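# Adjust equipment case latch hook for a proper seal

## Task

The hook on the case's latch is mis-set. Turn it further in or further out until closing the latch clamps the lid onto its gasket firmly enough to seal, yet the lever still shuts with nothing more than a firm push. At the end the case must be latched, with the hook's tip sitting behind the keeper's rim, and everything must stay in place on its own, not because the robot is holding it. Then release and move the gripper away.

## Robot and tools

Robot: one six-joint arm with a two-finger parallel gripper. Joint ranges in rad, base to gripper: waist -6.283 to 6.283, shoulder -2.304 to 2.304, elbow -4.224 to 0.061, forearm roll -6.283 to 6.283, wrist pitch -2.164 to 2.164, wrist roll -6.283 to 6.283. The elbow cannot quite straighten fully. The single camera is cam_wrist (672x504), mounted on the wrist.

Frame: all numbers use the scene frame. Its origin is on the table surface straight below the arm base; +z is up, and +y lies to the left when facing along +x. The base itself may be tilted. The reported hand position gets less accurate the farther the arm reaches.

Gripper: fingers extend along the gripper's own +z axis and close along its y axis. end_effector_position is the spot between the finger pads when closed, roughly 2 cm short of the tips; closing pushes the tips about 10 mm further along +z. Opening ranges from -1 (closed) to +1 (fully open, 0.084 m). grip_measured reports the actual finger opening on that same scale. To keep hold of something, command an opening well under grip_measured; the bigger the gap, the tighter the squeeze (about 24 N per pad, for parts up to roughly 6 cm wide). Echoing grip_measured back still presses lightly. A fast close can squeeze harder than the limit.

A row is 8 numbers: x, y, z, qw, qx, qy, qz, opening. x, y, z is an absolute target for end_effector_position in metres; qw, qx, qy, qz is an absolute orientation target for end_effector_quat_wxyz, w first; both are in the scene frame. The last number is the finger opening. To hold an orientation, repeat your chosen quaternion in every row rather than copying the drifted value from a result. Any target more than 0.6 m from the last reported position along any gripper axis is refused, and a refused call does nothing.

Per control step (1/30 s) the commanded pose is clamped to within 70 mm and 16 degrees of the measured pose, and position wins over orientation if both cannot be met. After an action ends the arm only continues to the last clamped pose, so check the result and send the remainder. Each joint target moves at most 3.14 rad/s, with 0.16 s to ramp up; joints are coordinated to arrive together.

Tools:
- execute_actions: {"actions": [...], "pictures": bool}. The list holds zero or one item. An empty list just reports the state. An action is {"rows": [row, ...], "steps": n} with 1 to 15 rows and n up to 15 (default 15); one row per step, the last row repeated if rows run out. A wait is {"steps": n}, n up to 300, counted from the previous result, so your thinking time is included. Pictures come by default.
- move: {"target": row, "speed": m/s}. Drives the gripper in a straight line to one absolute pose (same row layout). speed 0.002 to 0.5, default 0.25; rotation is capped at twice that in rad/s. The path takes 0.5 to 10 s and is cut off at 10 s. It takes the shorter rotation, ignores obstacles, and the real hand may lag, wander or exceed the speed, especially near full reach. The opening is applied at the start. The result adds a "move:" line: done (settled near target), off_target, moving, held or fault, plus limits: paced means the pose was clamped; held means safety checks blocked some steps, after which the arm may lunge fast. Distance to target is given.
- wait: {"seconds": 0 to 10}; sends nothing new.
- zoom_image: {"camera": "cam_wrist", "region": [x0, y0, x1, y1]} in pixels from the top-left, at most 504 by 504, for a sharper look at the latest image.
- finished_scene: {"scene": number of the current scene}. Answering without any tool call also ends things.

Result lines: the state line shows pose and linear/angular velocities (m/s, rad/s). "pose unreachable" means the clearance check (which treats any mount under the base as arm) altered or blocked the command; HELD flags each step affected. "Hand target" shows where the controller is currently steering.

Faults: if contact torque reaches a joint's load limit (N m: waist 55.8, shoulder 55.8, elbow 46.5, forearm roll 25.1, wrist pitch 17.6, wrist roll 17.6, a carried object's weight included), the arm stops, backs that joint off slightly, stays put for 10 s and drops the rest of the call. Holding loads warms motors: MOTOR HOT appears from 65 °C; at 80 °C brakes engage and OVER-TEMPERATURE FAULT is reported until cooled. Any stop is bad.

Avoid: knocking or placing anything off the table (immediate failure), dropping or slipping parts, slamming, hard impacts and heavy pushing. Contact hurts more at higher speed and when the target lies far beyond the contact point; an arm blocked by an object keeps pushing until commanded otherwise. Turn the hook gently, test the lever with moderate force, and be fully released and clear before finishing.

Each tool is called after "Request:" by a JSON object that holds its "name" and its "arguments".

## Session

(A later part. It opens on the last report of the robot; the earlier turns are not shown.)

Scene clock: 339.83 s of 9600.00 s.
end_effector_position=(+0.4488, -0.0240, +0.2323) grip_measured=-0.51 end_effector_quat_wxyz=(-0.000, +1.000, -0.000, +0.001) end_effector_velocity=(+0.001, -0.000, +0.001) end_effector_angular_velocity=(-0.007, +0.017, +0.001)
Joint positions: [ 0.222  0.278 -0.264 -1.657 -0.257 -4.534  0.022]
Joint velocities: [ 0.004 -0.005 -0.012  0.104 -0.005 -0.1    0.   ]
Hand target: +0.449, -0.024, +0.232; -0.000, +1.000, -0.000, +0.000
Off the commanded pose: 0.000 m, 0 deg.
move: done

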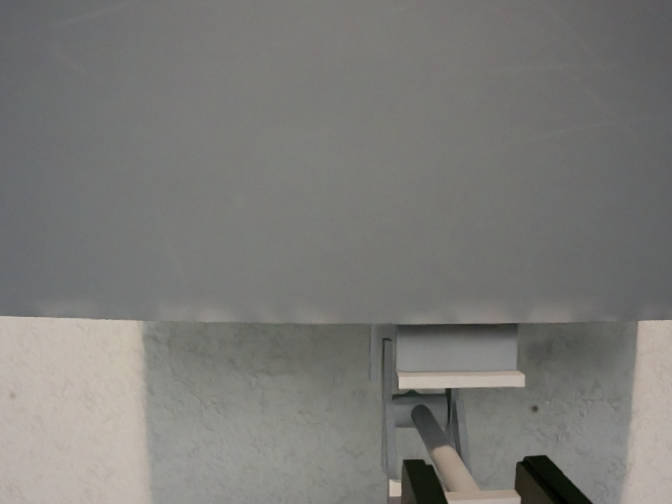

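Request:
{"name": "move", "arguments": {"target": [0.468,-0.024,0.231,0,0.997,0,-0.074,-0.8], "speed": 0.15}}

Request:
{"name": "move", "arguments": {"target": [0.484,-0.024,0.227,0,0.990,0,-0.140,-0.8], "speed": 0.15}}

Request:
{"name": "move", "arguments": {"target": [0.484,-0.024,0.227,0,0.990,0,-0.140,-0.1]}}

Request:
{"name": "move", "arguments": {"target": [0.492,-0.024,0.247,0,0.989,0,-0.148,-0.1]}}

Request:
{"name": "move", "arguments": {"target": [0.492,-0.024,0.247,0.147,0.086,-0.985,-0.013,-0.1], "speed": 0.5}}

Request:
{"name": "move", "arguments": {"target": [0.492,-0.024,0.247,0.026,-0.974,-0.172,0.146,-0.1], "speed": 0.5}}

Request:
{"name": "move", "arguments": {"target": [0.492,-0.024,0.247,-0.143,-0.256,0.955,0.038,-0.1], "speed": 0.5}}

Request:
{"name": "move", "arguments": {"target": [0.4905,-0.024,0.241,-0.148,0,0.989,0,-0.1], "speed": 0.5}}

Request:
{"name": "move", "arguments": {"target": [0.486,-0.024,0.2263,-0.148,0,0.989,0,-0.1], "speed": 0.1}}

Scene clock: 347.67 s of 9600.00 s.
end_effector_position=(+0.4676, -0.0238, +0.2311) grip_measured=-0.51 end_effector_quat_wxyz=(+0.000, +0.997, +0.000, -0.074) end_effector_velocity=(-0.000, -0.000, +0.000) end_effector_angular_velocity=(+0.009, +0.016, +0.001)
Joint positions: [ 0.204  0.19  -0.405 -0.921 -0.295 -5.274  0.022]
Joint velocities: [-0.009 -0.004 -0.009  0.079 -0.001 -0.088  0.   ]
Hand target: +0.467, -0.024, +0.231; -0.000, +0.997, +0.000, -0.075
Off the commanded pose: 0.000 m, 0 deg.
move: done

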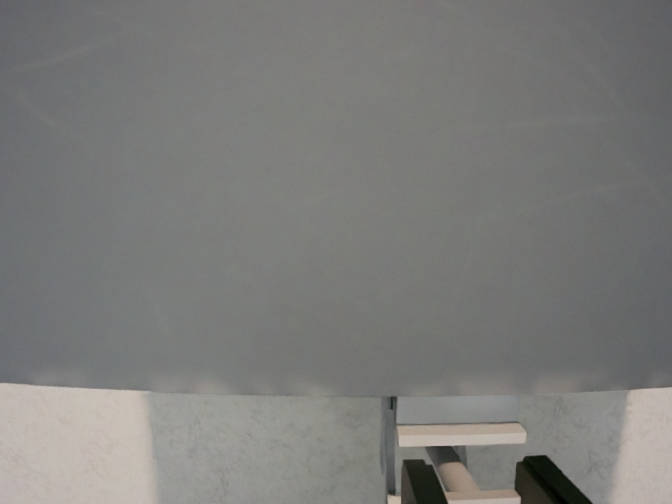

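Scene clock: 348.63 s of 9600.00 s.
end_effector_position=(+0.4812, -0.0240, +0.2269) grip_measured=-0.51 end_effector_quat_wxyz=(+0.001, +0.990, +0.001, -0.143) end_effector_velocity=(+0.002, +0.000, -0.000) end_effector_angular_velocity=(+0.011, +0.005, -0.000)
Joint positions: [ 0.186  0.095 -0.53  -0.564 -0.406 -5.634  0.022]
Joint velocities: [-0.008 -0.003 -0.007  0.036  0.002 -0.044  0.   ]
Hand target: +0.484, -0.024, +0.227; -0.000, +0.990, +0.000, -0.140
Off the commanded pose: 0.003 m, 0 deg.
move: done

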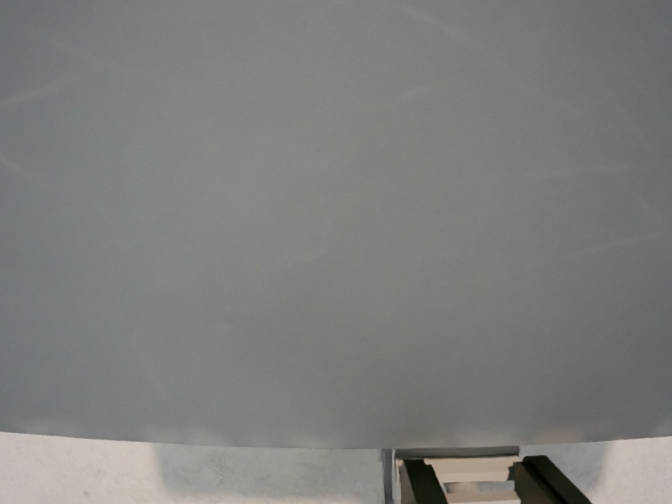

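Scene clock: 349.33 s of 9600.00 s.
end_effector_position=(+0.4840, -0.0240, +0.2270) grip_measured=-0.11 end_effector_quat_wxyz=(-0.000, +0.990, -0.000, -0.140) end_effector_velocity=(+0.000, -0.000, +0.000) end_effector_angular_velocity=(-0.000, +0.000, -0.000)
Joint positions: [ 0.184  0.094 -0.534 -0.563 -0.403 -5.636  0.039]
Joint velocities: [-0.    -0.    -0.     0.001 -0.    -0.     0.   ]
Hand target: +0.484, -0.024, +0.227; -0.000, +0.990, -0.000, -0.140
Off the commanded pose: 0.000 m, 0 deg.
move: done

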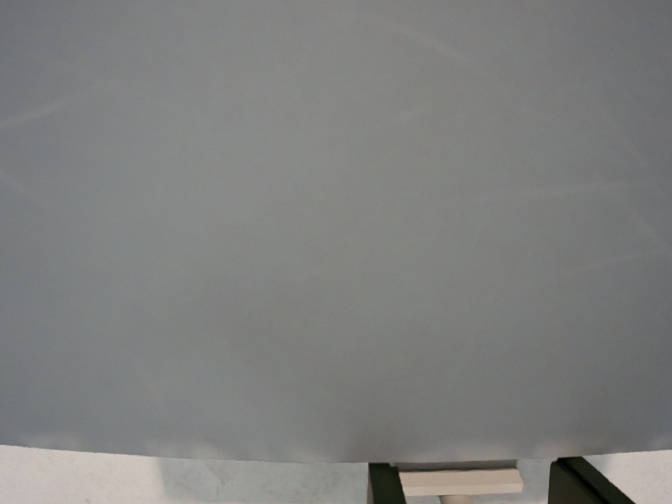

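Scene clock: 350.13 s of 9600.00 s.
end_effector_position=(+0.4919, -0.0240, +0.2467) grip_measured=-0.11 end_effector_quat_wxyz=(+0.000, +0.989, +0.000, -0.148) end_effector_velocity=(+0.001, -0.000, +0.002) end_effector_angular_velocity=(+0.001, +0.003, +0.000)
Joint positions: [ 0.195  0.133 -0.557 -0.479 -0.473 -5.714  0.039]
Joint velocities: [ 0.     0.003 -0.002  0.009 -0.007 -0.009  0.   ]
Hand target: +0.492, -0.024, +0.247; -0.000, +0.989, +0.000, -0.148
Off the commanded pose: 0.000 m, 0 deg.
move: done

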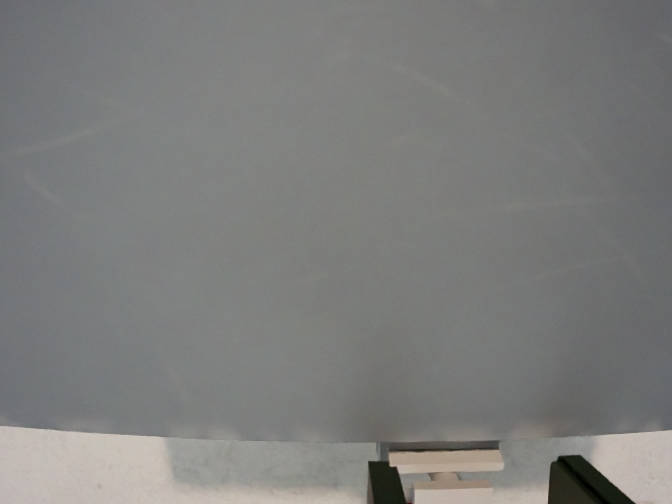

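Scene clock: 353.80 s of 9600.00 s.
end_effector_position=(+0.4920, -0.0240, +0.2470) grip_measured=-0.11 end_effector_quat_wxyz=(-0.147, -0.086, +0.985, +0.014) end_effector_velocity=(+0.001, +0.000, +0.000) end_effector_angular_velocity=(-0.013, -0.005, -0.005)
Joint positions: [ 0.194  0.134 -0.557 -0.476 -0.473 -2.752  0.039]
Joint velocities: [ 0.008 -0.     0.001 -0.029 -0.003  0.043  0.   ]
Hand target: +0.492, -0.024, +0.247; -0.147, -0.086, +0.985, +0.013
Off the commanded pose: 0.000 m, 0 deg.
move: done

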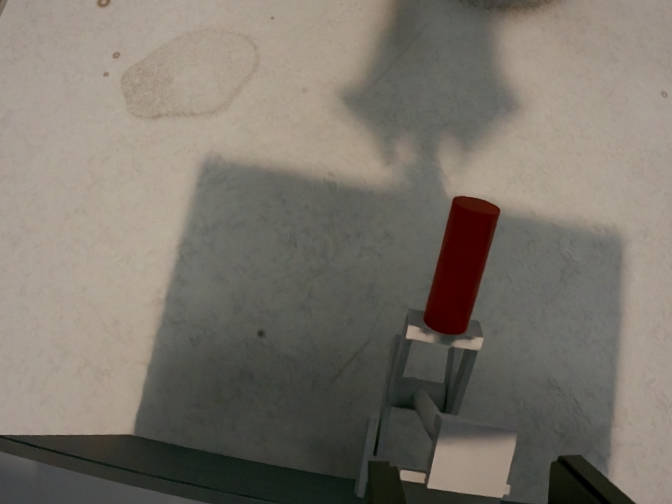

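Scene clock: 357.47 s of 9600.00 s.
end_effector_position=(+0.4920, -0.0240, +0.2470) grip_measured=-0.11 end_effector_quat_wxyz=(-0.027, +0.974, +0.172, -0.146) end_effector_velocity=(-0.000, +0.000, +0.000) end_effector_angular_velocity=(-0.013, -0.003, -0.005)
Joint positions: [ 0.194  0.134 -0.558 -0.474 -0.474  0.212  0.039]
Joint velocities: [ 0.008  0.     0.002 -0.028 -0.004  0.042  0.   ]
Hand target: +0.492, -0.024, +0.247; -0.026, +0.974, +0.172, -0.146
Off the commanded pose: 0.000 m, 0 deg.
move: done

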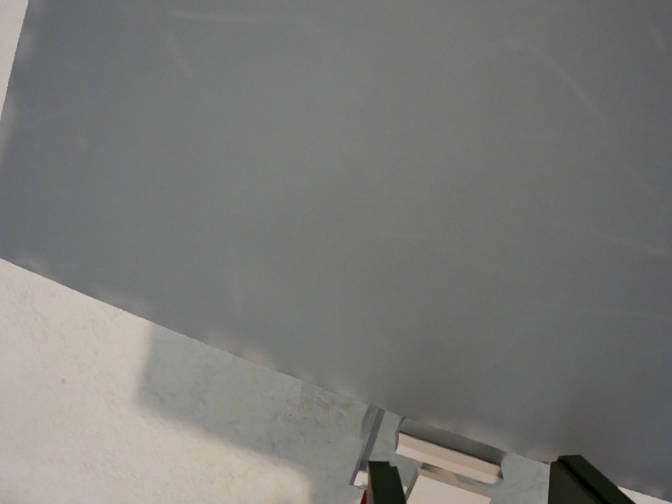

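Scene clock: 361.13 s of 9600.00 s.
end_effector_position=(+0.4920, -0.0240, +0.2470) grip_measured=-0.11 end_effector_quat_wxyz=(-0.143, -0.256, +0.955, +0.039) end_effector_velocity=(+0.001, -0.000, +0.000) end_effector_angular_velocity=(-0.013, -0.005, -0.005)
Joint positions: [ 0.195  0.134 -0.557 -0.477 -0.474  3.183  0.039]
Joint velocities: [ 0.008  0.     0.001 -0.029 -0.004  0.042  0.   ]
Hand target: +0.492, -0.024, +0.247; -0.143, -0.256, +0.955, +0.038
Off the commanded pose: 0.000 m, 0 deg.
move: done

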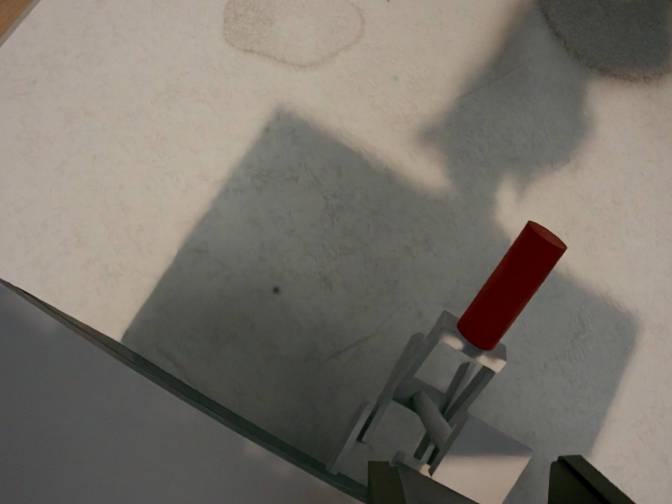

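Scene clock: 362.30 s of 9600.00 s.
end_effector_position=(+0.4905, -0.0240, +0.2410) grip_measured=-0.11 end_effector_quat_wxyz=(-0.148, -0.000, +0.989, +0.001) end_effector_velocity=(+0.000, -0.000, -0.000) end_effector_angular_velocity=(-0.013, -0.003, -0.008)
Joint positions: [ 0.191  0.119 -0.555 -0.49  -0.458  3.718  0.039]
Joint velocities: [ 0.007 -0.001  0.    -0.027 -0.004  0.043 -0.   ]
Hand target: +0.490, -0.024, +0.241; -0.148, -0.000, +0.989, +0.000
Off the commanded pose: 0.000 m, 0 deg.
move: done

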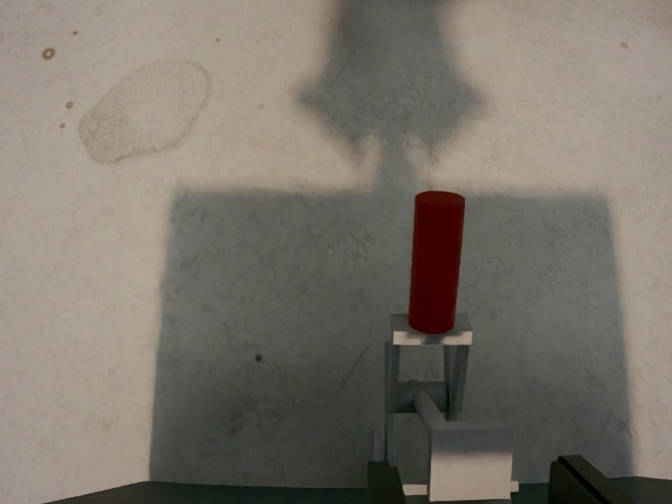

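Scene clock: 363.07 s of 9600.00 s.
end_effector_position=(+0.4857, -0.0241, +0.2266) grip_measured=-0.11 end_effector_quat_wxyz=(-0.148, -0.000, +0.989, -0.000) end_effector_velocity=(-0.001, +0.000, -0.002) end_effector_angular_velocity=(-0.001, -0.001, -0.000)
Joint positions: [ 0.182  0.082 -0.55  -0.533 -0.419  3.759  0.039]
Joint velocities: [-0.001 -0.005  0.001 -0.009  0.005  0.009  0.   ]
Hand target: +0.486, -0.024, +0.226; -0.148, -0.000, +0.989, -0.000
Off the commanded pose: 0.000 m, 0 deg.
move: done

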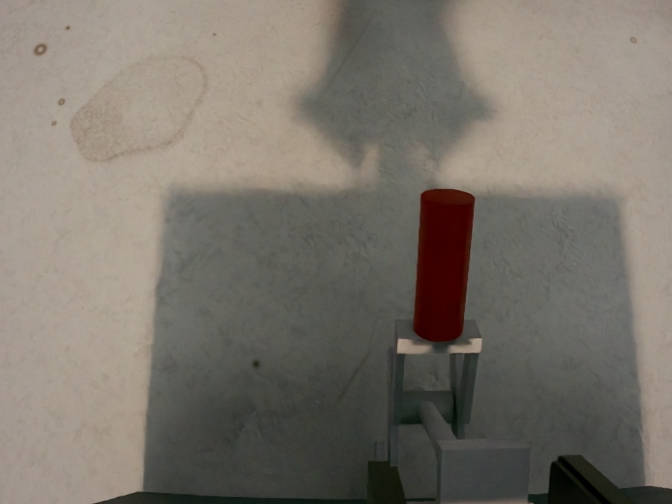

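Request:
{"name": "move", "arguments": {"target": [0.484,-0.024,0.2232,-0.148,0,0.989,0,-0.1], "speed": 0.1}}

Request:
{"name": "move", "arguments": {"target": [0.484,-0.024,0.2232,-0.148,0,0.989,0,-0.8]}}

Request:
{"name": "move", "arguments": {"target": [0.467,-0.024,0.229,0.074,0,-0.997,0,-0.8], "speed": 0.15}}

Request:
{"name": "move", "arguments": {"target": [0.449,-0.024,0.2315,0,0,1,0,-0.8], "speed": 0.15}}

Scene clock: 369.23 s of 9600.00 s.
end_effector_position=(+0.4845, -0.0239, +0.2233) grip_measured=-0.11 end_effector_quat_wxyz=(-0.147, +0.000, +0.989, +0.000) end_effector_velocity=(-0.002, -0.000, -0.001) end_effector_angular_velocity=(-0.002, +0.004, +0.000)
Joint positions: [ 0.18   0.075 -0.547 -0.545 -0.408  3.77   0.039]
Joint velocities: [-0.    -0.002  0.003 -0.002 -0.     0.003 -0.   ]
Hand target: +0.484, -0.024, +0.223; -0.148, -0.000, +0.989, -0.000
Off the commanded pose: 0.000 m, 0 deg.
move: done

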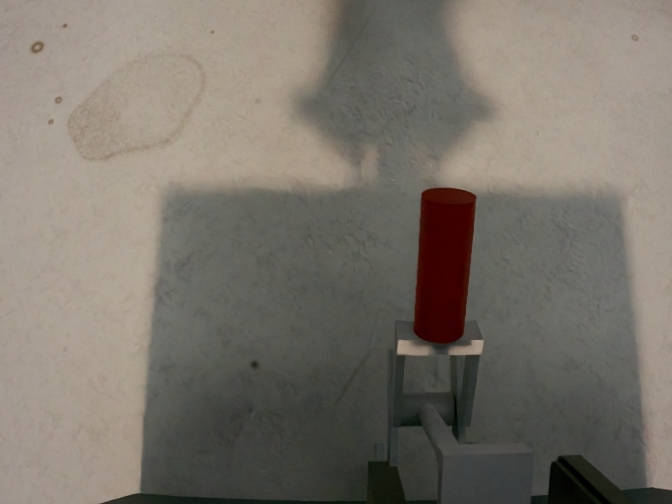

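Scene clock: 369.93 s of 9600.00 s.
end_effector_position=(+0.4843, -0.0239, +0.2232) grip_measured=-0.51 end_effector_quat_wxyz=(-0.148, +0.000, +0.989, +0.000) end_effector_velocity=(-0.000, -0.000, -0.000) end_effector_angular_velocity=(-0.001, +0.001, +0.001)
Joint positions: [ 0.18   0.075 -0.547 -0.546 -0.408  3.77   0.022]
Joint velocities: [-0.    -0.    -0.    -0.001 -0.001  0.    -0.   ]
Hand target: +0.484, -0.024, +0.223; -0.148, -0.000, +0.989, +0.000
Off the commanded pose: 0.000 m, 0 deg.
move: done

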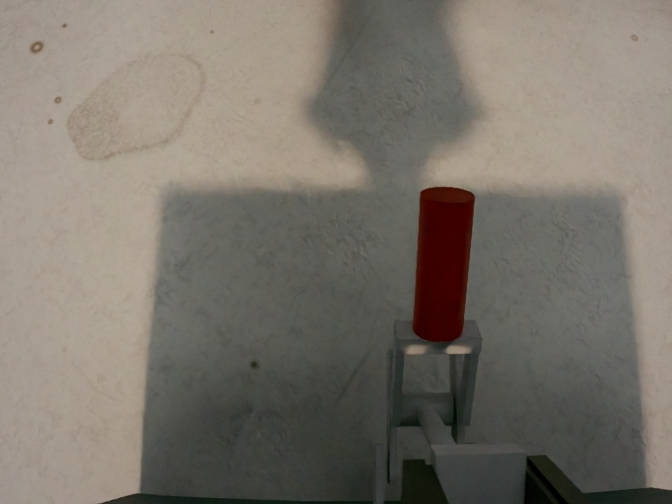

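Scene clock: 371.00 s of 9600.00 s.
end_effector_position=(+0.4674, -0.0240, +0.2289) grip_measured=-0.51 end_effector_quat_wxyz=(-0.074, +0.000, +0.997, +0.001) end_effector_velocity=(-0.001, -0.000, -0.000) end_effector_angular_velocity=(-0.013, -0.012, -0.001)
Joint positions: [ 0.199  0.184 -0.406 -0.931 -0.288  4.158  0.022]
Joint velocities: [ 0.01   0.003  0.009 -0.078 -0.005  0.089  0.   ]
Hand target: +0.467, -0.024, +0.229; -0.074, +0.000, +0.997, -0.000
Off the commanded pose: 0.000 m, 0 deg.
move: done

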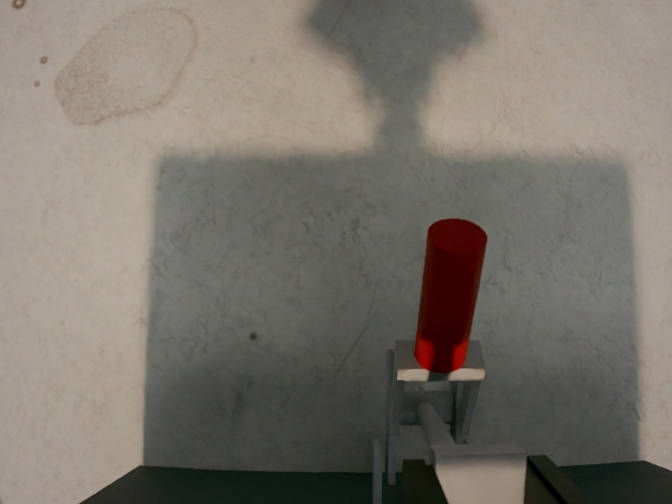

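Scene clock: 372.33 s of 9600.00 s.
end_effector_position=(+0.4495, -0.0239, +0.2315) grip_measured=-0.51 end_effector_quat_wxyz=(-0.000, +0.000, +1.000, +0.000) end_effector_velocity=(+0.000, -0.001, -0.001) end_effector_angular_velocity=(-0.005, -0.020, -0.002)
Joint positions: [ 0.221  0.273 -0.267 -1.652 -0.256  4.885  0.022]
Joint velocities: [ 0.003  0.003  0.011 -0.103 -0.011  0.106  0.   ]
Hand target: +0.450, -0.024, +0.231; +0.001, +0.000, +1.000, -0.000
Off the commanded pose: 0.000 m, 0 deg.
move: done

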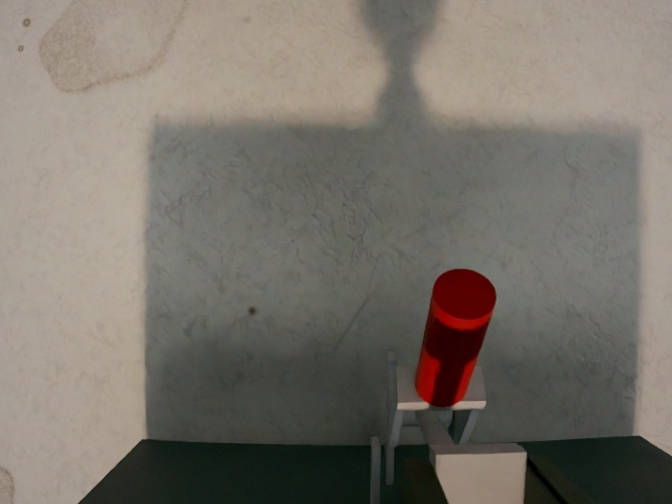

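Shallow grip but holding. Turn.

Request:
{"name": "move", "arguments": {"target": [0.449,-0.024,0.2325,0,-0.924,0.383,0,-0.8], "speed": 0.5}}

Request:
{"name": "move", "arguments": {"target": [0.449,-0.024,0.233,0,-0.707,-0.707,0,-0.8], "speed": 0.5}}

Request:
{"name": "move", "arguments": {"target": [0.449,-0.024,0.2335,0,0.383,-0.924,0,-0.8], "speed": 0.5}}

Request:
{"name": "move", "arguments": {"target": [0.449,-0.024,0.234,0,1,0,0,-0.8], "speed": 0.5}}

Request:
{"name": "move", "arguments": {"target": [0.468,-0.024,0.233,0,0.997,0,-0.074,-0.8], "speed": 0.15}}

Request:
{"name": "move", "arguments": {"target": [0.480,-0.024,0.2305,0,0.992,0,-0.122,-0.8], "speed": 0.15}}

Request:
{"name": "move", "arguments": {"target": [0.480,-0.024,0.2305,0,0.992,0,-0.122,-0.1]}}

Request:
{"name": "move", "arguments": {"target": [0.488,-0.024,0.265,0,0.992,0,-0.122,-0.1]}}

Scene clock: 380.00 s of 9600.00 s.
end_effector_position=(+0.4494, -0.0239, +0.2325) grip_measured=-0.51 end_effector_quat_wxyz=(-0.001, +0.924, -0.383, +0.001) end_effector_velocity=(-0.002, +0.000, +0.000) end_effector_angular_velocity=(-0.005, +0.022, +0.004)
Joint positions: [ 0.222  0.278 -0.264 -1.657 -0.256  2.535  0.021]
Joint velocities: [ 0.004 -0.006 -0.01   0.104 -0.003 -0.102 -0.   ]
Hand target: +0.449, -0.024, +0.232; -0.000, +0.924, -0.383, +0.000
Off the commanded pose: 0.000 m, 0 deg.
move: done

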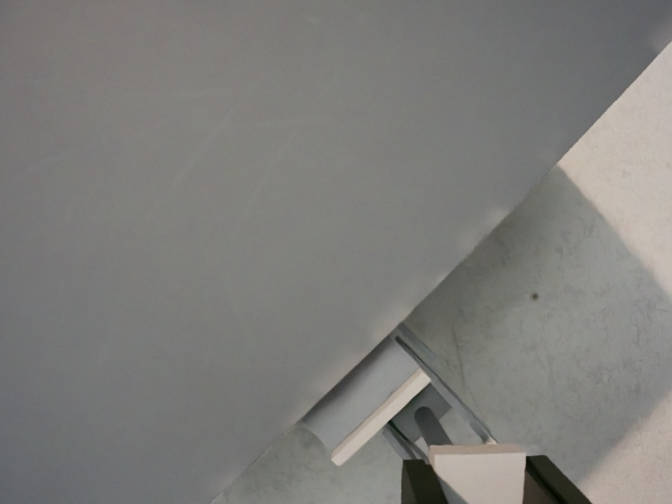

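Scene clock: 383.27 s of 9600.00 s.
end_effector_position=(+0.4493, -0.0240, +0.2330) grip_measured=-0.51 end_effector_quat_wxyz=(+0.001, +0.707, +0.707, +0.001) end_effector_velocity=(-0.001, -0.000, +0.000) end_effector_angular_velocity=(-0.006, +0.020, +0.003)
Joint positions: [ 0.222  0.28  -0.264 -1.649 -0.257  0.171  0.022]
Joint velocities: [ 0.004 -0.005 -0.009  0.101 -0.004 -0.099 -0.   ]
Hand target: +0.449, -0.024, +0.233; +0.000, +0.707, +0.707, +0.000
Off the commanded pose: 0.000 m, 0 deg.
move: done

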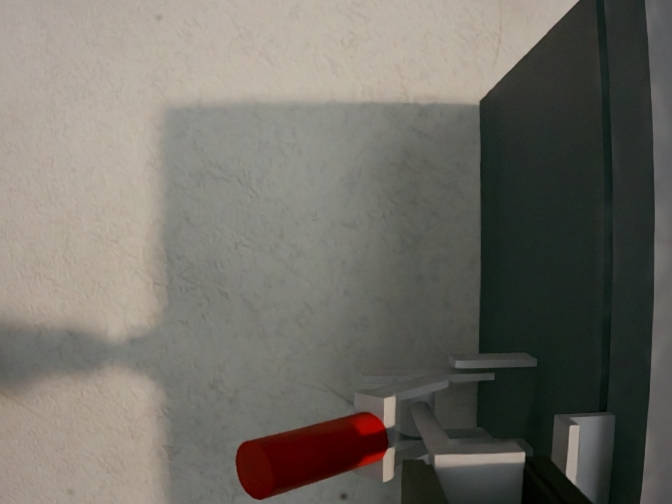

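Scene clock: 386.53 s of 9600.00 s.
end_effector_position=(+0.4492, -0.0240, +0.2334) grip_measured=-0.51 end_effector_quat_wxyz=(+0.001, -0.383, +0.924, -0.000) end_effector_velocity=(+0.000, -0.001, +0.001) end_effector_angular_velocity=(-0.007, +0.018, +0.002)
Joint positions: [ 0.223  0.282 -0.263 -1.642 -0.257 -2.193  0.022]
Joint velocities: [ 0.003 -0.005 -0.012  0.102 -0.005 -0.1   -0.   ]
Hand target: +0.449, -0.024, +0.233; +0.000, -0.383, +0.924, -0.000
Off the commanded pose: 0.000 m, 0 deg.
move: done

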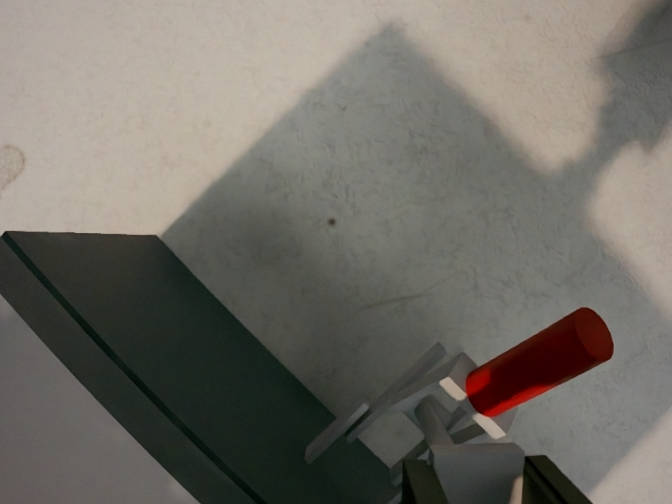

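Scene clock: 389.80 s of 9600.00 s.
end_effector_position=(+0.4490, -0.0239, +0.2339) grip_measured=-0.51 end_effector_quat_wxyz=(-0.000, +1.000, -0.000, +0.001) end_effector_velocity=(-0.000, -0.001, +0.001) end_effector_angular_velocity=(-0.007, +0.018, +0.002)
Joint positions: [ 0.224  0.284 -0.263 -1.634 -0.257 -4.556  0.021]
Joint velocities: [ 0.003 -0.005 -0.011  0.099 -0.005 -0.097 -0.   ]
Hand target: +0.449, -0.024, +0.234; -0.000, +1.000, -0.000, +0.000
Off the commanded pose: 0.000 m, 0 deg.
move: done

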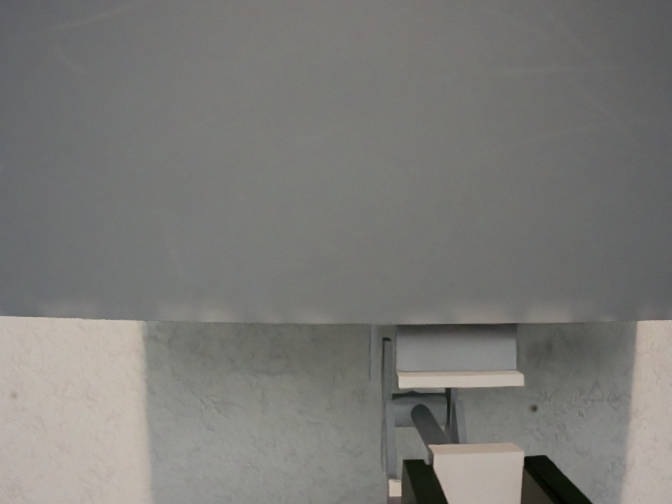

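Scene clock: 391.07 s of 9600.00 s.
end_effector_position=(+0.4676, -0.0238, +0.2330) grip_measured=-0.51 end_effector_quat_wxyz=(+0.000, +0.997, +0.000, -0.074) end_effector_velocity=(-0.001, -0.001, +0.000) end_effector_angular_velocity=(+0.008, +0.017, +0.003)
Joint positions: [ 0.205  0.197 -0.404 -0.906 -0.299 -5.288  0.021]
Joint velocities: [-0.009 -0.004 -0.008  0.075 -0.002 -0.084 -0.   ]
Hand target: +0.467, -0.024, +0.233; -0.000, +0.997, +0.000, -0.075
Off the commanded pose: 0.000 m, 0 deg.
move: done

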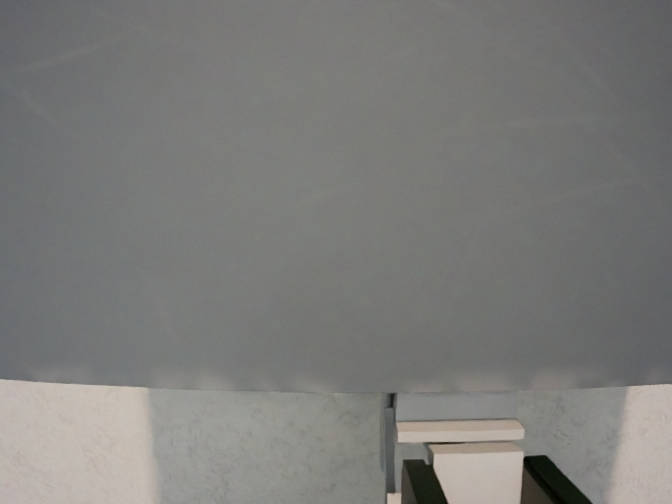

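Scene clock: 391.93 s of 9600.00 s.
end_effector_position=(+0.4797, -0.0238, +0.2306) grip_measured=-0.51 end_effector_quat_wxyz=(+0.000, +0.993, +0.000, -0.122) end_effector_velocity=(-0.000, -0.001, -0.000) end_effector_angular_velocity=(+0.007, +0.016, +0.001)
Joint positions: [ 0.192  0.129 -0.498 -0.631 -0.375 -5.566  0.021]
Joint velocities: [-0.008 -0.006 -0.009  0.049 -0.006 -0.056 -0.   ]
Hand target: +0.480, -0.024, +0.231; -0.000, +0.992, +0.000, -0.122
Off the commanded pose: 0.000 m, 0 deg.
move: done

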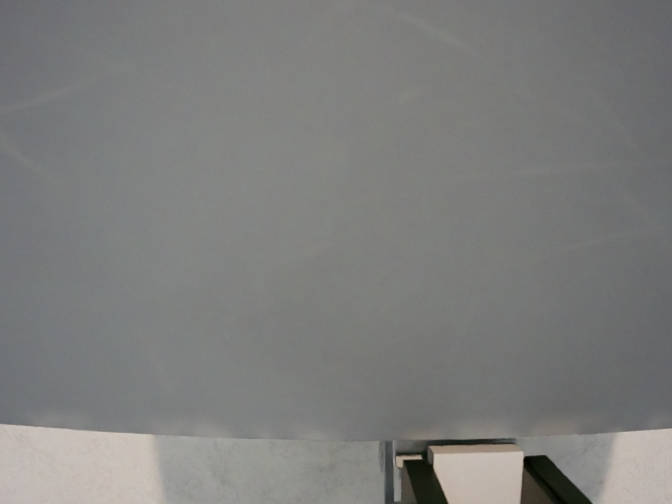

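Scene clock: 392.63 s of 9600.00 s.
end_effector_position=(+0.4800, -0.0240, +0.2305) grip_measured=-0.11 end_effector_quat_wxyz=(+0.000, +0.993, +0.000, -0.122) end_effector_velocity=(-0.000, -0.000, -0.000) end_effector_angular_velocity=(-0.000, +0.001, -0.000)
Joint positions: [ 0.191  0.128 -0.499 -0.628 -0.375 -5.57   0.039]
Joint velocities: [-0.    -0.     0.     0.001 -0.    -0.001 -0.   ]
Hand target: +0.480, -0.024, +0.231; -0.000, +0.993, -0.000, -0.122
Off the commanded pose: 0.000 m, 0 deg.
move: done

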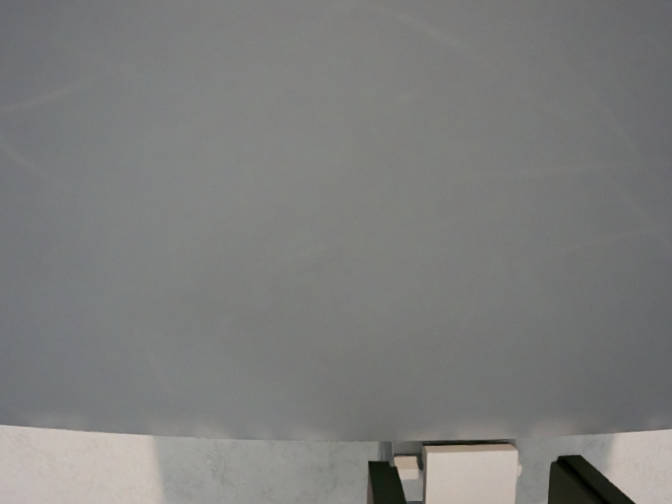

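Scene clock: 393.47 s of 9600.00 s.
end_effector_position=(+0.4879, -0.0240, +0.2646) grip_measured=-0.11 end_effector_quat_wxyz=(+0.000, +0.993, +0.000, -0.122) end_effector_velocity=(+0.000, -0.000, +0.002) end_effector_angular_velocity=(+0.000, +0.002, +0.000)
Joint positions: [ 0.215  0.219 -0.508 -0.516 -0.468 -5.671  0.039]
Joint velocities: [ 0.001  0.006 -0.001  0.01  -0.008 -0.009 -0.   ]
Hand target: +0.488, -0.024, +0.265; -0.000, +0.993, +0.000, -0.122
Off the commanded pose: 0.000 m, 0 deg.
move: done

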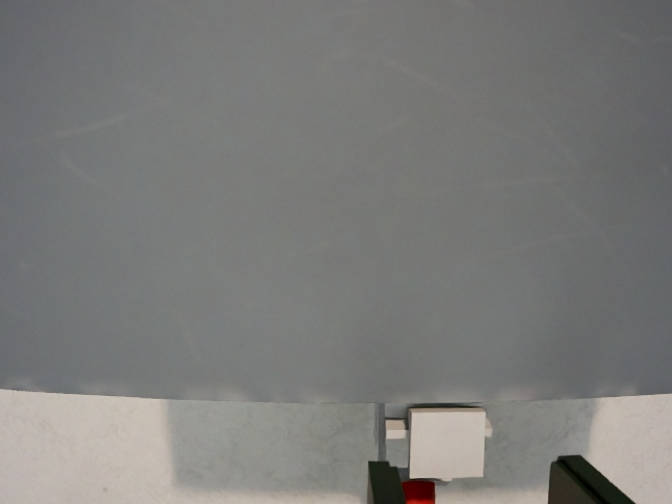

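Now the lever test.

Request:
{"name": "move", "arguments": {"target": [0.42,0.16,0.27,0,0.707,-0.707,0,-1], "speed": 0.5}}

Request:
{"name": "move", "arguments": {"target": [0.425,0.05,0.19,0.5,0.5,-0.5,0.5,-1], "speed": 0.5}}

Request:
{"name": "move", "arguments": {"target": [0.425,-0.03,0.19,0.5,0.5,-0.5,0.5,-1], "speed": 0.15}}

Request:
{"name": "move", "arguments": {"target": [0.390,-0.03,0.157,0.5,0.5,-0.5,0.5,-1], "speed": 0.08}}

Request:
{"name": "move", "arguments": {"target": [0.378,-0.03,0.135,0.5,0.5,-0.5,0.5,-1], "speed": 0.06}}

Request:
{"name": "move", "arguments": {"target": [0.372,-0.03,0.113,0.5,0.5,-0.5,0.5,-1], "speed": 0.04}}

Request:
{"name": "move", "arguments": {"target": [0.370,-0.03,0.092,0.5,0.5,-0.5,0.5,-1], "speed": 0.04}}

Scene clock: 400.93 s of 9600.00 s.
end_effector_position=(+0.4209, +0.1588, +0.2701) grip_measured=-1.00 end_effector_quat_wxyz=(-0.001, +0.707, -0.707, +0.002) end_effector_velocity=(-0.001, -0.001, -0.000) end_effector_angular_velocity=(-0.004, -0.011, -0.001)
Joint positions: [ 0.895  0.047 -0.405 -1.315 -0.571 -2.688  0.   ]
Joint velocities: [ 0.007 -0.002  0.006 -0.02  -0.009  0.028  0.   ]
Hand target: +0.421, +0.159, +0.270; -0.001, +0.707, -0.707, +0.003
Off the commanded pose: 0.002 m, 0 deg.
move: done; limits=paced

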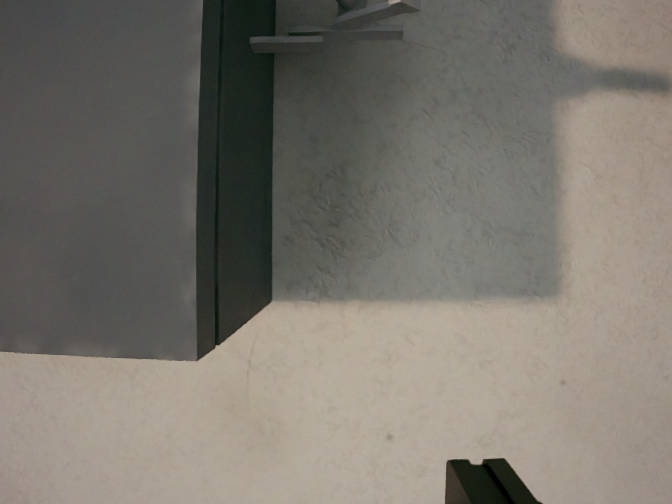

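Scene clock: 403.13 s of 9600.00 s.
end_effector_position=(+0.4259, +0.0511, +0.1914) grip_measured=-1.00 end_effector_quat_wxyz=(+0.499, +0.501, -0.500, +0.500) end_effector_velocity=(+0.000, -0.001, -0.001) end_effector_angular_velocity=(-0.013, -0.002, -0.001)
Joint positions: [ 0.721 -1.008 -1.048 -0.865 -1.763 -2.583  0.   ]
Joint velocities: [-0.006 -0.009 -0.008  0.003 -0.01   0.005  0.   ]
Hand target: +0.426, +0.051, +0.191; +0.500, +0.501, -0.499, +0.500
Off the commanded pose: 0.002 m, 0 deg.
move: done

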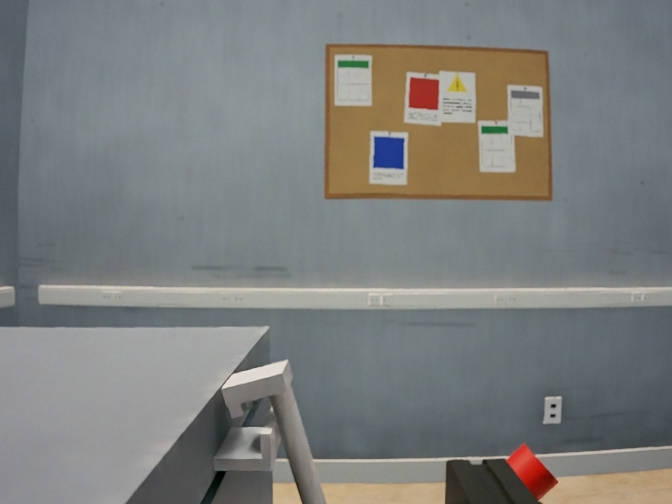

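Scene clock: 404.20 s of 9600.00 s.
end_effector_position=(+0.4252, -0.0296, +0.1900) grip_measured=-1.00 end_effector_quat_wxyz=(+0.500, +0.500, -0.500, +0.500) end_effector_velocity=(+0.000, -0.002, -0.000) end_effector_angular_velocity=(+0.000, -0.001, +0.000)
Joint positions: [ 0.585 -0.937 -0.902 -0.988 -1.718 -2.521  0.   ]
Joint velocities: [-0.004  0.002  0.003 -0.004  0.001  0.002  0.   ]
Hand target: +0.425, -0.030, +0.190; +0.500, +0.500, -0.500, +0.500
Off the commanded pose: 0.000 m, 0 deg.
move: done

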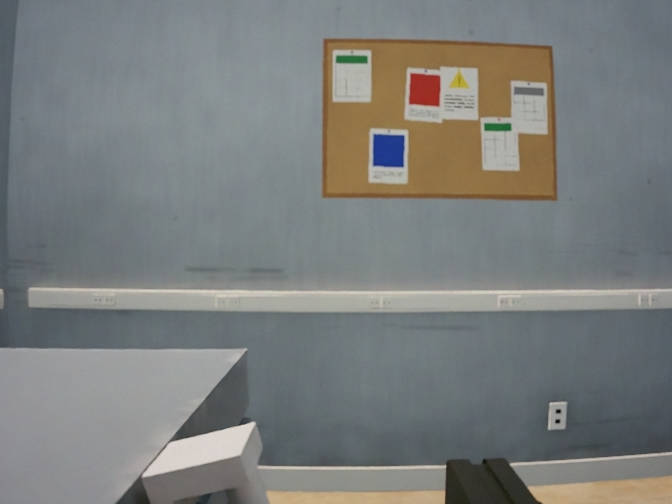

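Scene clock: 405.23 s of 9600.00 s.
end_effector_position=(+0.3902, -0.0301, +0.1573) grip_measured=-1.00 end_effector_quat_wxyz=(+0.500, +0.500, -0.500, +0.500) end_effector_velocity=(-0.002, -0.000, -0.001) end_effector_angular_velocity=(+0.000, +0.001, +0.001)
Joint positions: [ 0.583 -1.047 -0.927 -0.982 -1.671 -2.449  0.   ]
Joint velocities: [ 0.    -0.005 -0.    -0.     0.002  0.003  0.   ]
Hand target: +0.390, -0.030, +0.157; +0.500, +0.500, -0.500, +0.500
Off the commanded pose: 0.000 m, 0 deg.
move: done

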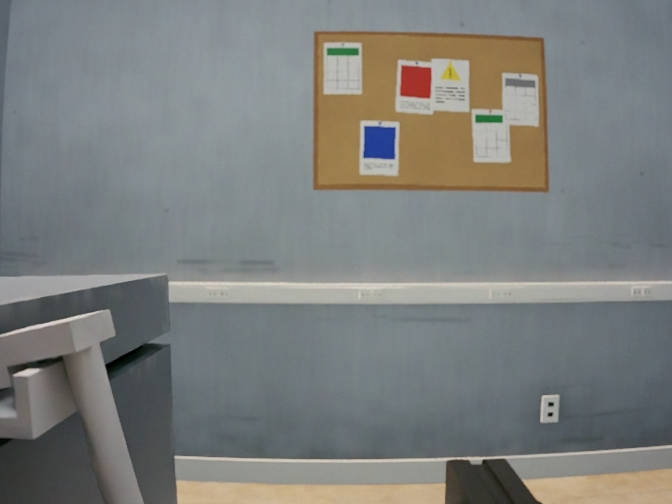

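Scene clock: 406.07 s of 9600.00 s.
end_effector_position=(+0.3782, -0.0300, +0.1354) grip_measured=-1.00 end_effector_quat_wxyz=(+0.500, +0.500, -0.500, +0.500) end_effector_velocity=(-0.001, +0.000, -0.002) end_effector_angular_velocity=(+0.002, +0.001, -0.001)
Joint positions: [ 0.572 -1.112 -0.964 -0.99  -1.658 -2.426  0.   ]
Joint velocities: [-0.001 -0.006 -0.004 -0.001  0.003  0.001  0.   ]
Hand target: +0.378, -0.030, +0.135; +0.500, +0.500, -0.500, +0.500
Off the commanded pose: 0.000 m, 0 deg.
move: done

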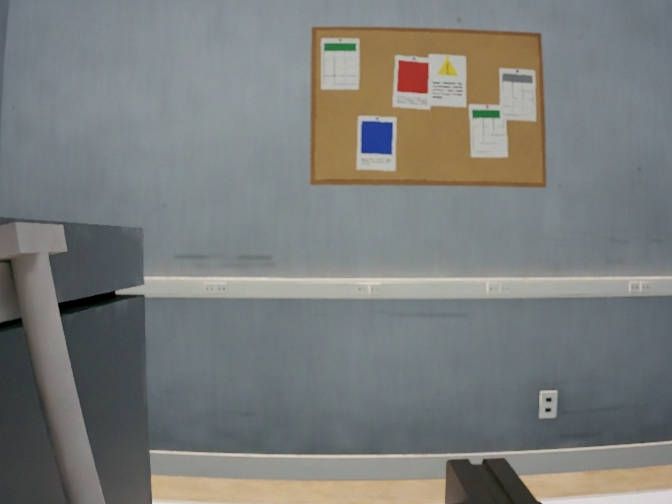

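Scene clock: 406.97 s of 9600.00 s.
end_effector_position=(+0.3720, -0.0300, +0.1133) grip_measured=-1.00 end_effector_quat_wxyz=(+0.500, +0.500, -0.500, +0.500) end_effector_velocity=(-0.000, +0.000, -0.002) end_effector_angular_velocity=(+0.001, -0.001, -0.001)
Joint positions: [ 0.557 -1.169 -1.01  -1.004 -1.653 -2.415  0.   ]
Joint velocities: [-0.002 -0.005 -0.005 -0.002  0.     0.001  0.   ]
Hand target: +0.372, -0.030, +0.113; +0.500, +0.500, -0.500, +0.500
Off the commanded pose: 0.000 m, 0 deg.
move: done

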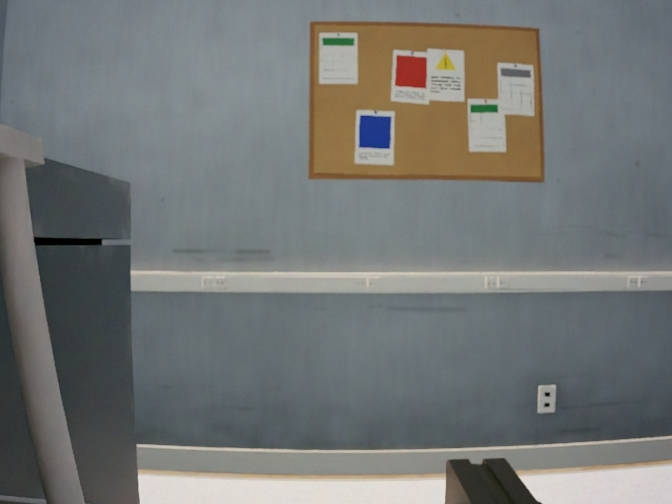

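Scene clock: 407.83 s of 9600.00 s.
end_effector_position=(+0.3699, -0.0300, +0.0922) grip_measured=-1.00 end_effector_quat_wxyz=(+0.500, +0.500, -0.500, +0.500) end_effector_velocity=(+0.001, +0.000, -0.002) end_effector_angular_velocity=(-0.001, -0.001, +0.001)
Joint positions: [ 0.539 -1.22  -1.06  -1.021 -1.655 -2.413  0.   ]
Joint velocities: [-0.002 -0.005 -0.006 -0.002 -0.002  0.     0.   ]
Hand target: +0.370, -0.030, +0.092; +0.500, +0.500, -0.500, +0.500
Off the commanded pose: 0.000 m, 0 deg.
move: done

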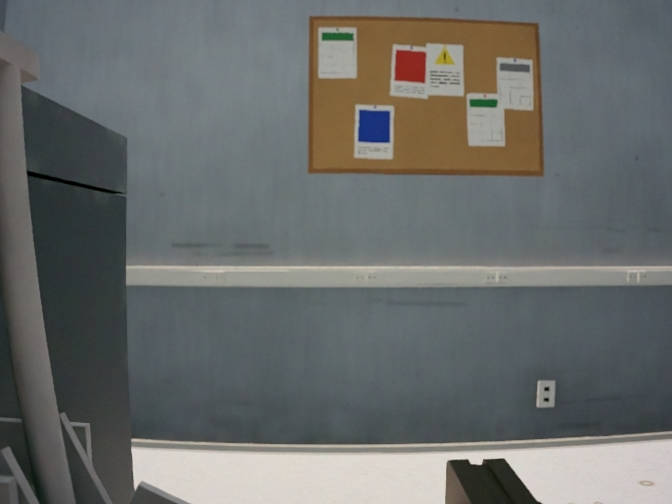

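Request:
{"name": "move", "arguments": {"target": [0.375,-0.03,0.069,0.5,0.5,-0.5,0.5,-1], "speed": 0.04}}

Request:
{"name": "move", "arguments": {"target": [0.379,-0.03,0.061,0.5,0.5,-0.5,0.5,-1], "speed": 0.03}}

Request:
{"name": "move", "arguments": {"target": [0.382,-0.03,0.055,0.5,0.5,-0.5,0.5,-1], "speed": 0.03}}

Scene clock: 411.30 s of 9600.00 s.
end_effector_position=(+0.3749, -0.0299, +0.0691) grip_measured=-1.00 end_effector_quat_wxyz=(+0.500, +0.500, -0.500, +0.500) end_effector_velocity=(+0.002, +0.000, -0.001) end_effector_angular_velocity=(-0.002, -0.002, +0.002)
Joint positions: [ 0.515 -1.267 -1.124 -1.046 -1.666 -2.425  0.   ]
Joint velocities: [-0.002 -0.004 -0.007 -0.002 -0.005 -0.001  0.   ]
Hand target: +0.375, -0.030, +0.069; +0.500, +0.500, -0.500, +0.500
Off the commanded pose: 0.000 m, 0 deg.
move: done

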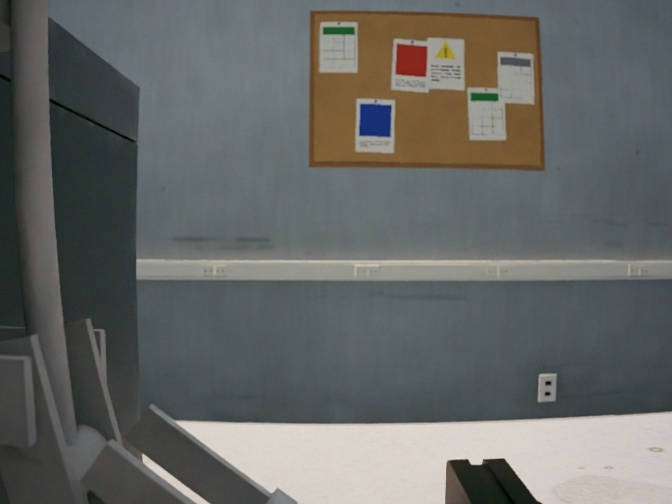

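Scene clock: 412.03 s of 9600.00 s.
end_effector_position=(+0.3789, -0.0300, +0.0612) grip_measured=-1.00 end_effector_quat_wxyz=(+0.500, +0.500, -0.500, +0.500) end_effector_velocity=(+0.001, -0.000, -0.002) end_effector_angular_velocity=(-0.000, -0.000, -0.001)
Joint positions: [ 0.506 -1.282 -1.15  -1.056 -1.673 -2.434  0.   ]
Joint velocities: [-0.002 -0.003 -0.005 -0.002 -0.001 -0.002  0.   ]
Hand target: +0.379, -0.030, +0.061; +0.500, +0.500, -0.500, +0.500
Off the commanded pose: 0.000 m, 0 deg.
move: done

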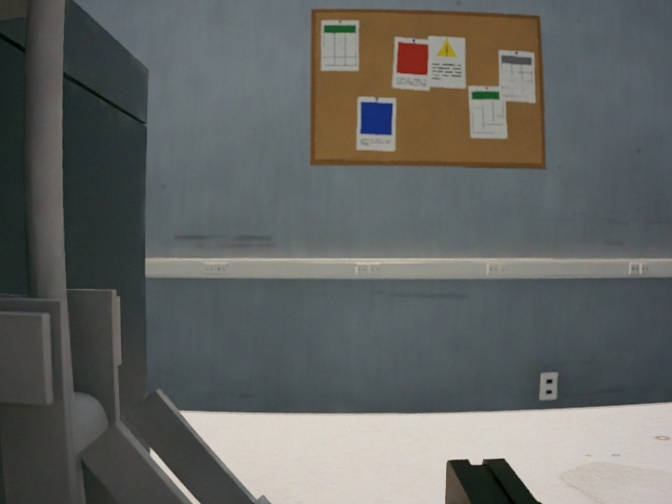

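Scene clock: 412.73 s of 9600.00 s.
end_effector_position=(+0.3819, -0.0300, +0.0552) grip_measured=-1.00 end_effector_quat_wxyz=(+0.500, +0.500, -0.500, +0.500) end_effector_velocity=(+0.001, +0.000, -0.002) end_effector_angular_velocity=(-0.000, -0.000, +0.001)
Joint positions: [ 0.499 -1.293 -1.169 -1.064 -1.678 -2.441  0.   ]
Joint velocities: [-0.002 -0.003 -0.007 -0.003 -0.003 -0.003  0.   ]
Hand target: +0.382, -0.030, +0.055; +0.500, +0.500, -0.500, +0.500
Off the commanded pose: 0.000 m, 0 deg.
move: done

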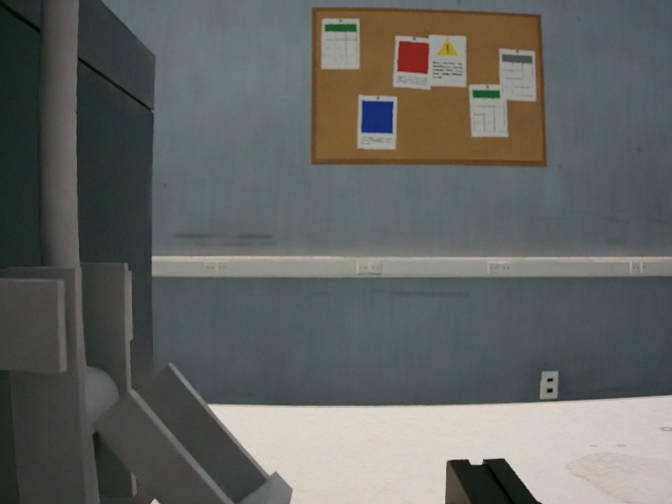

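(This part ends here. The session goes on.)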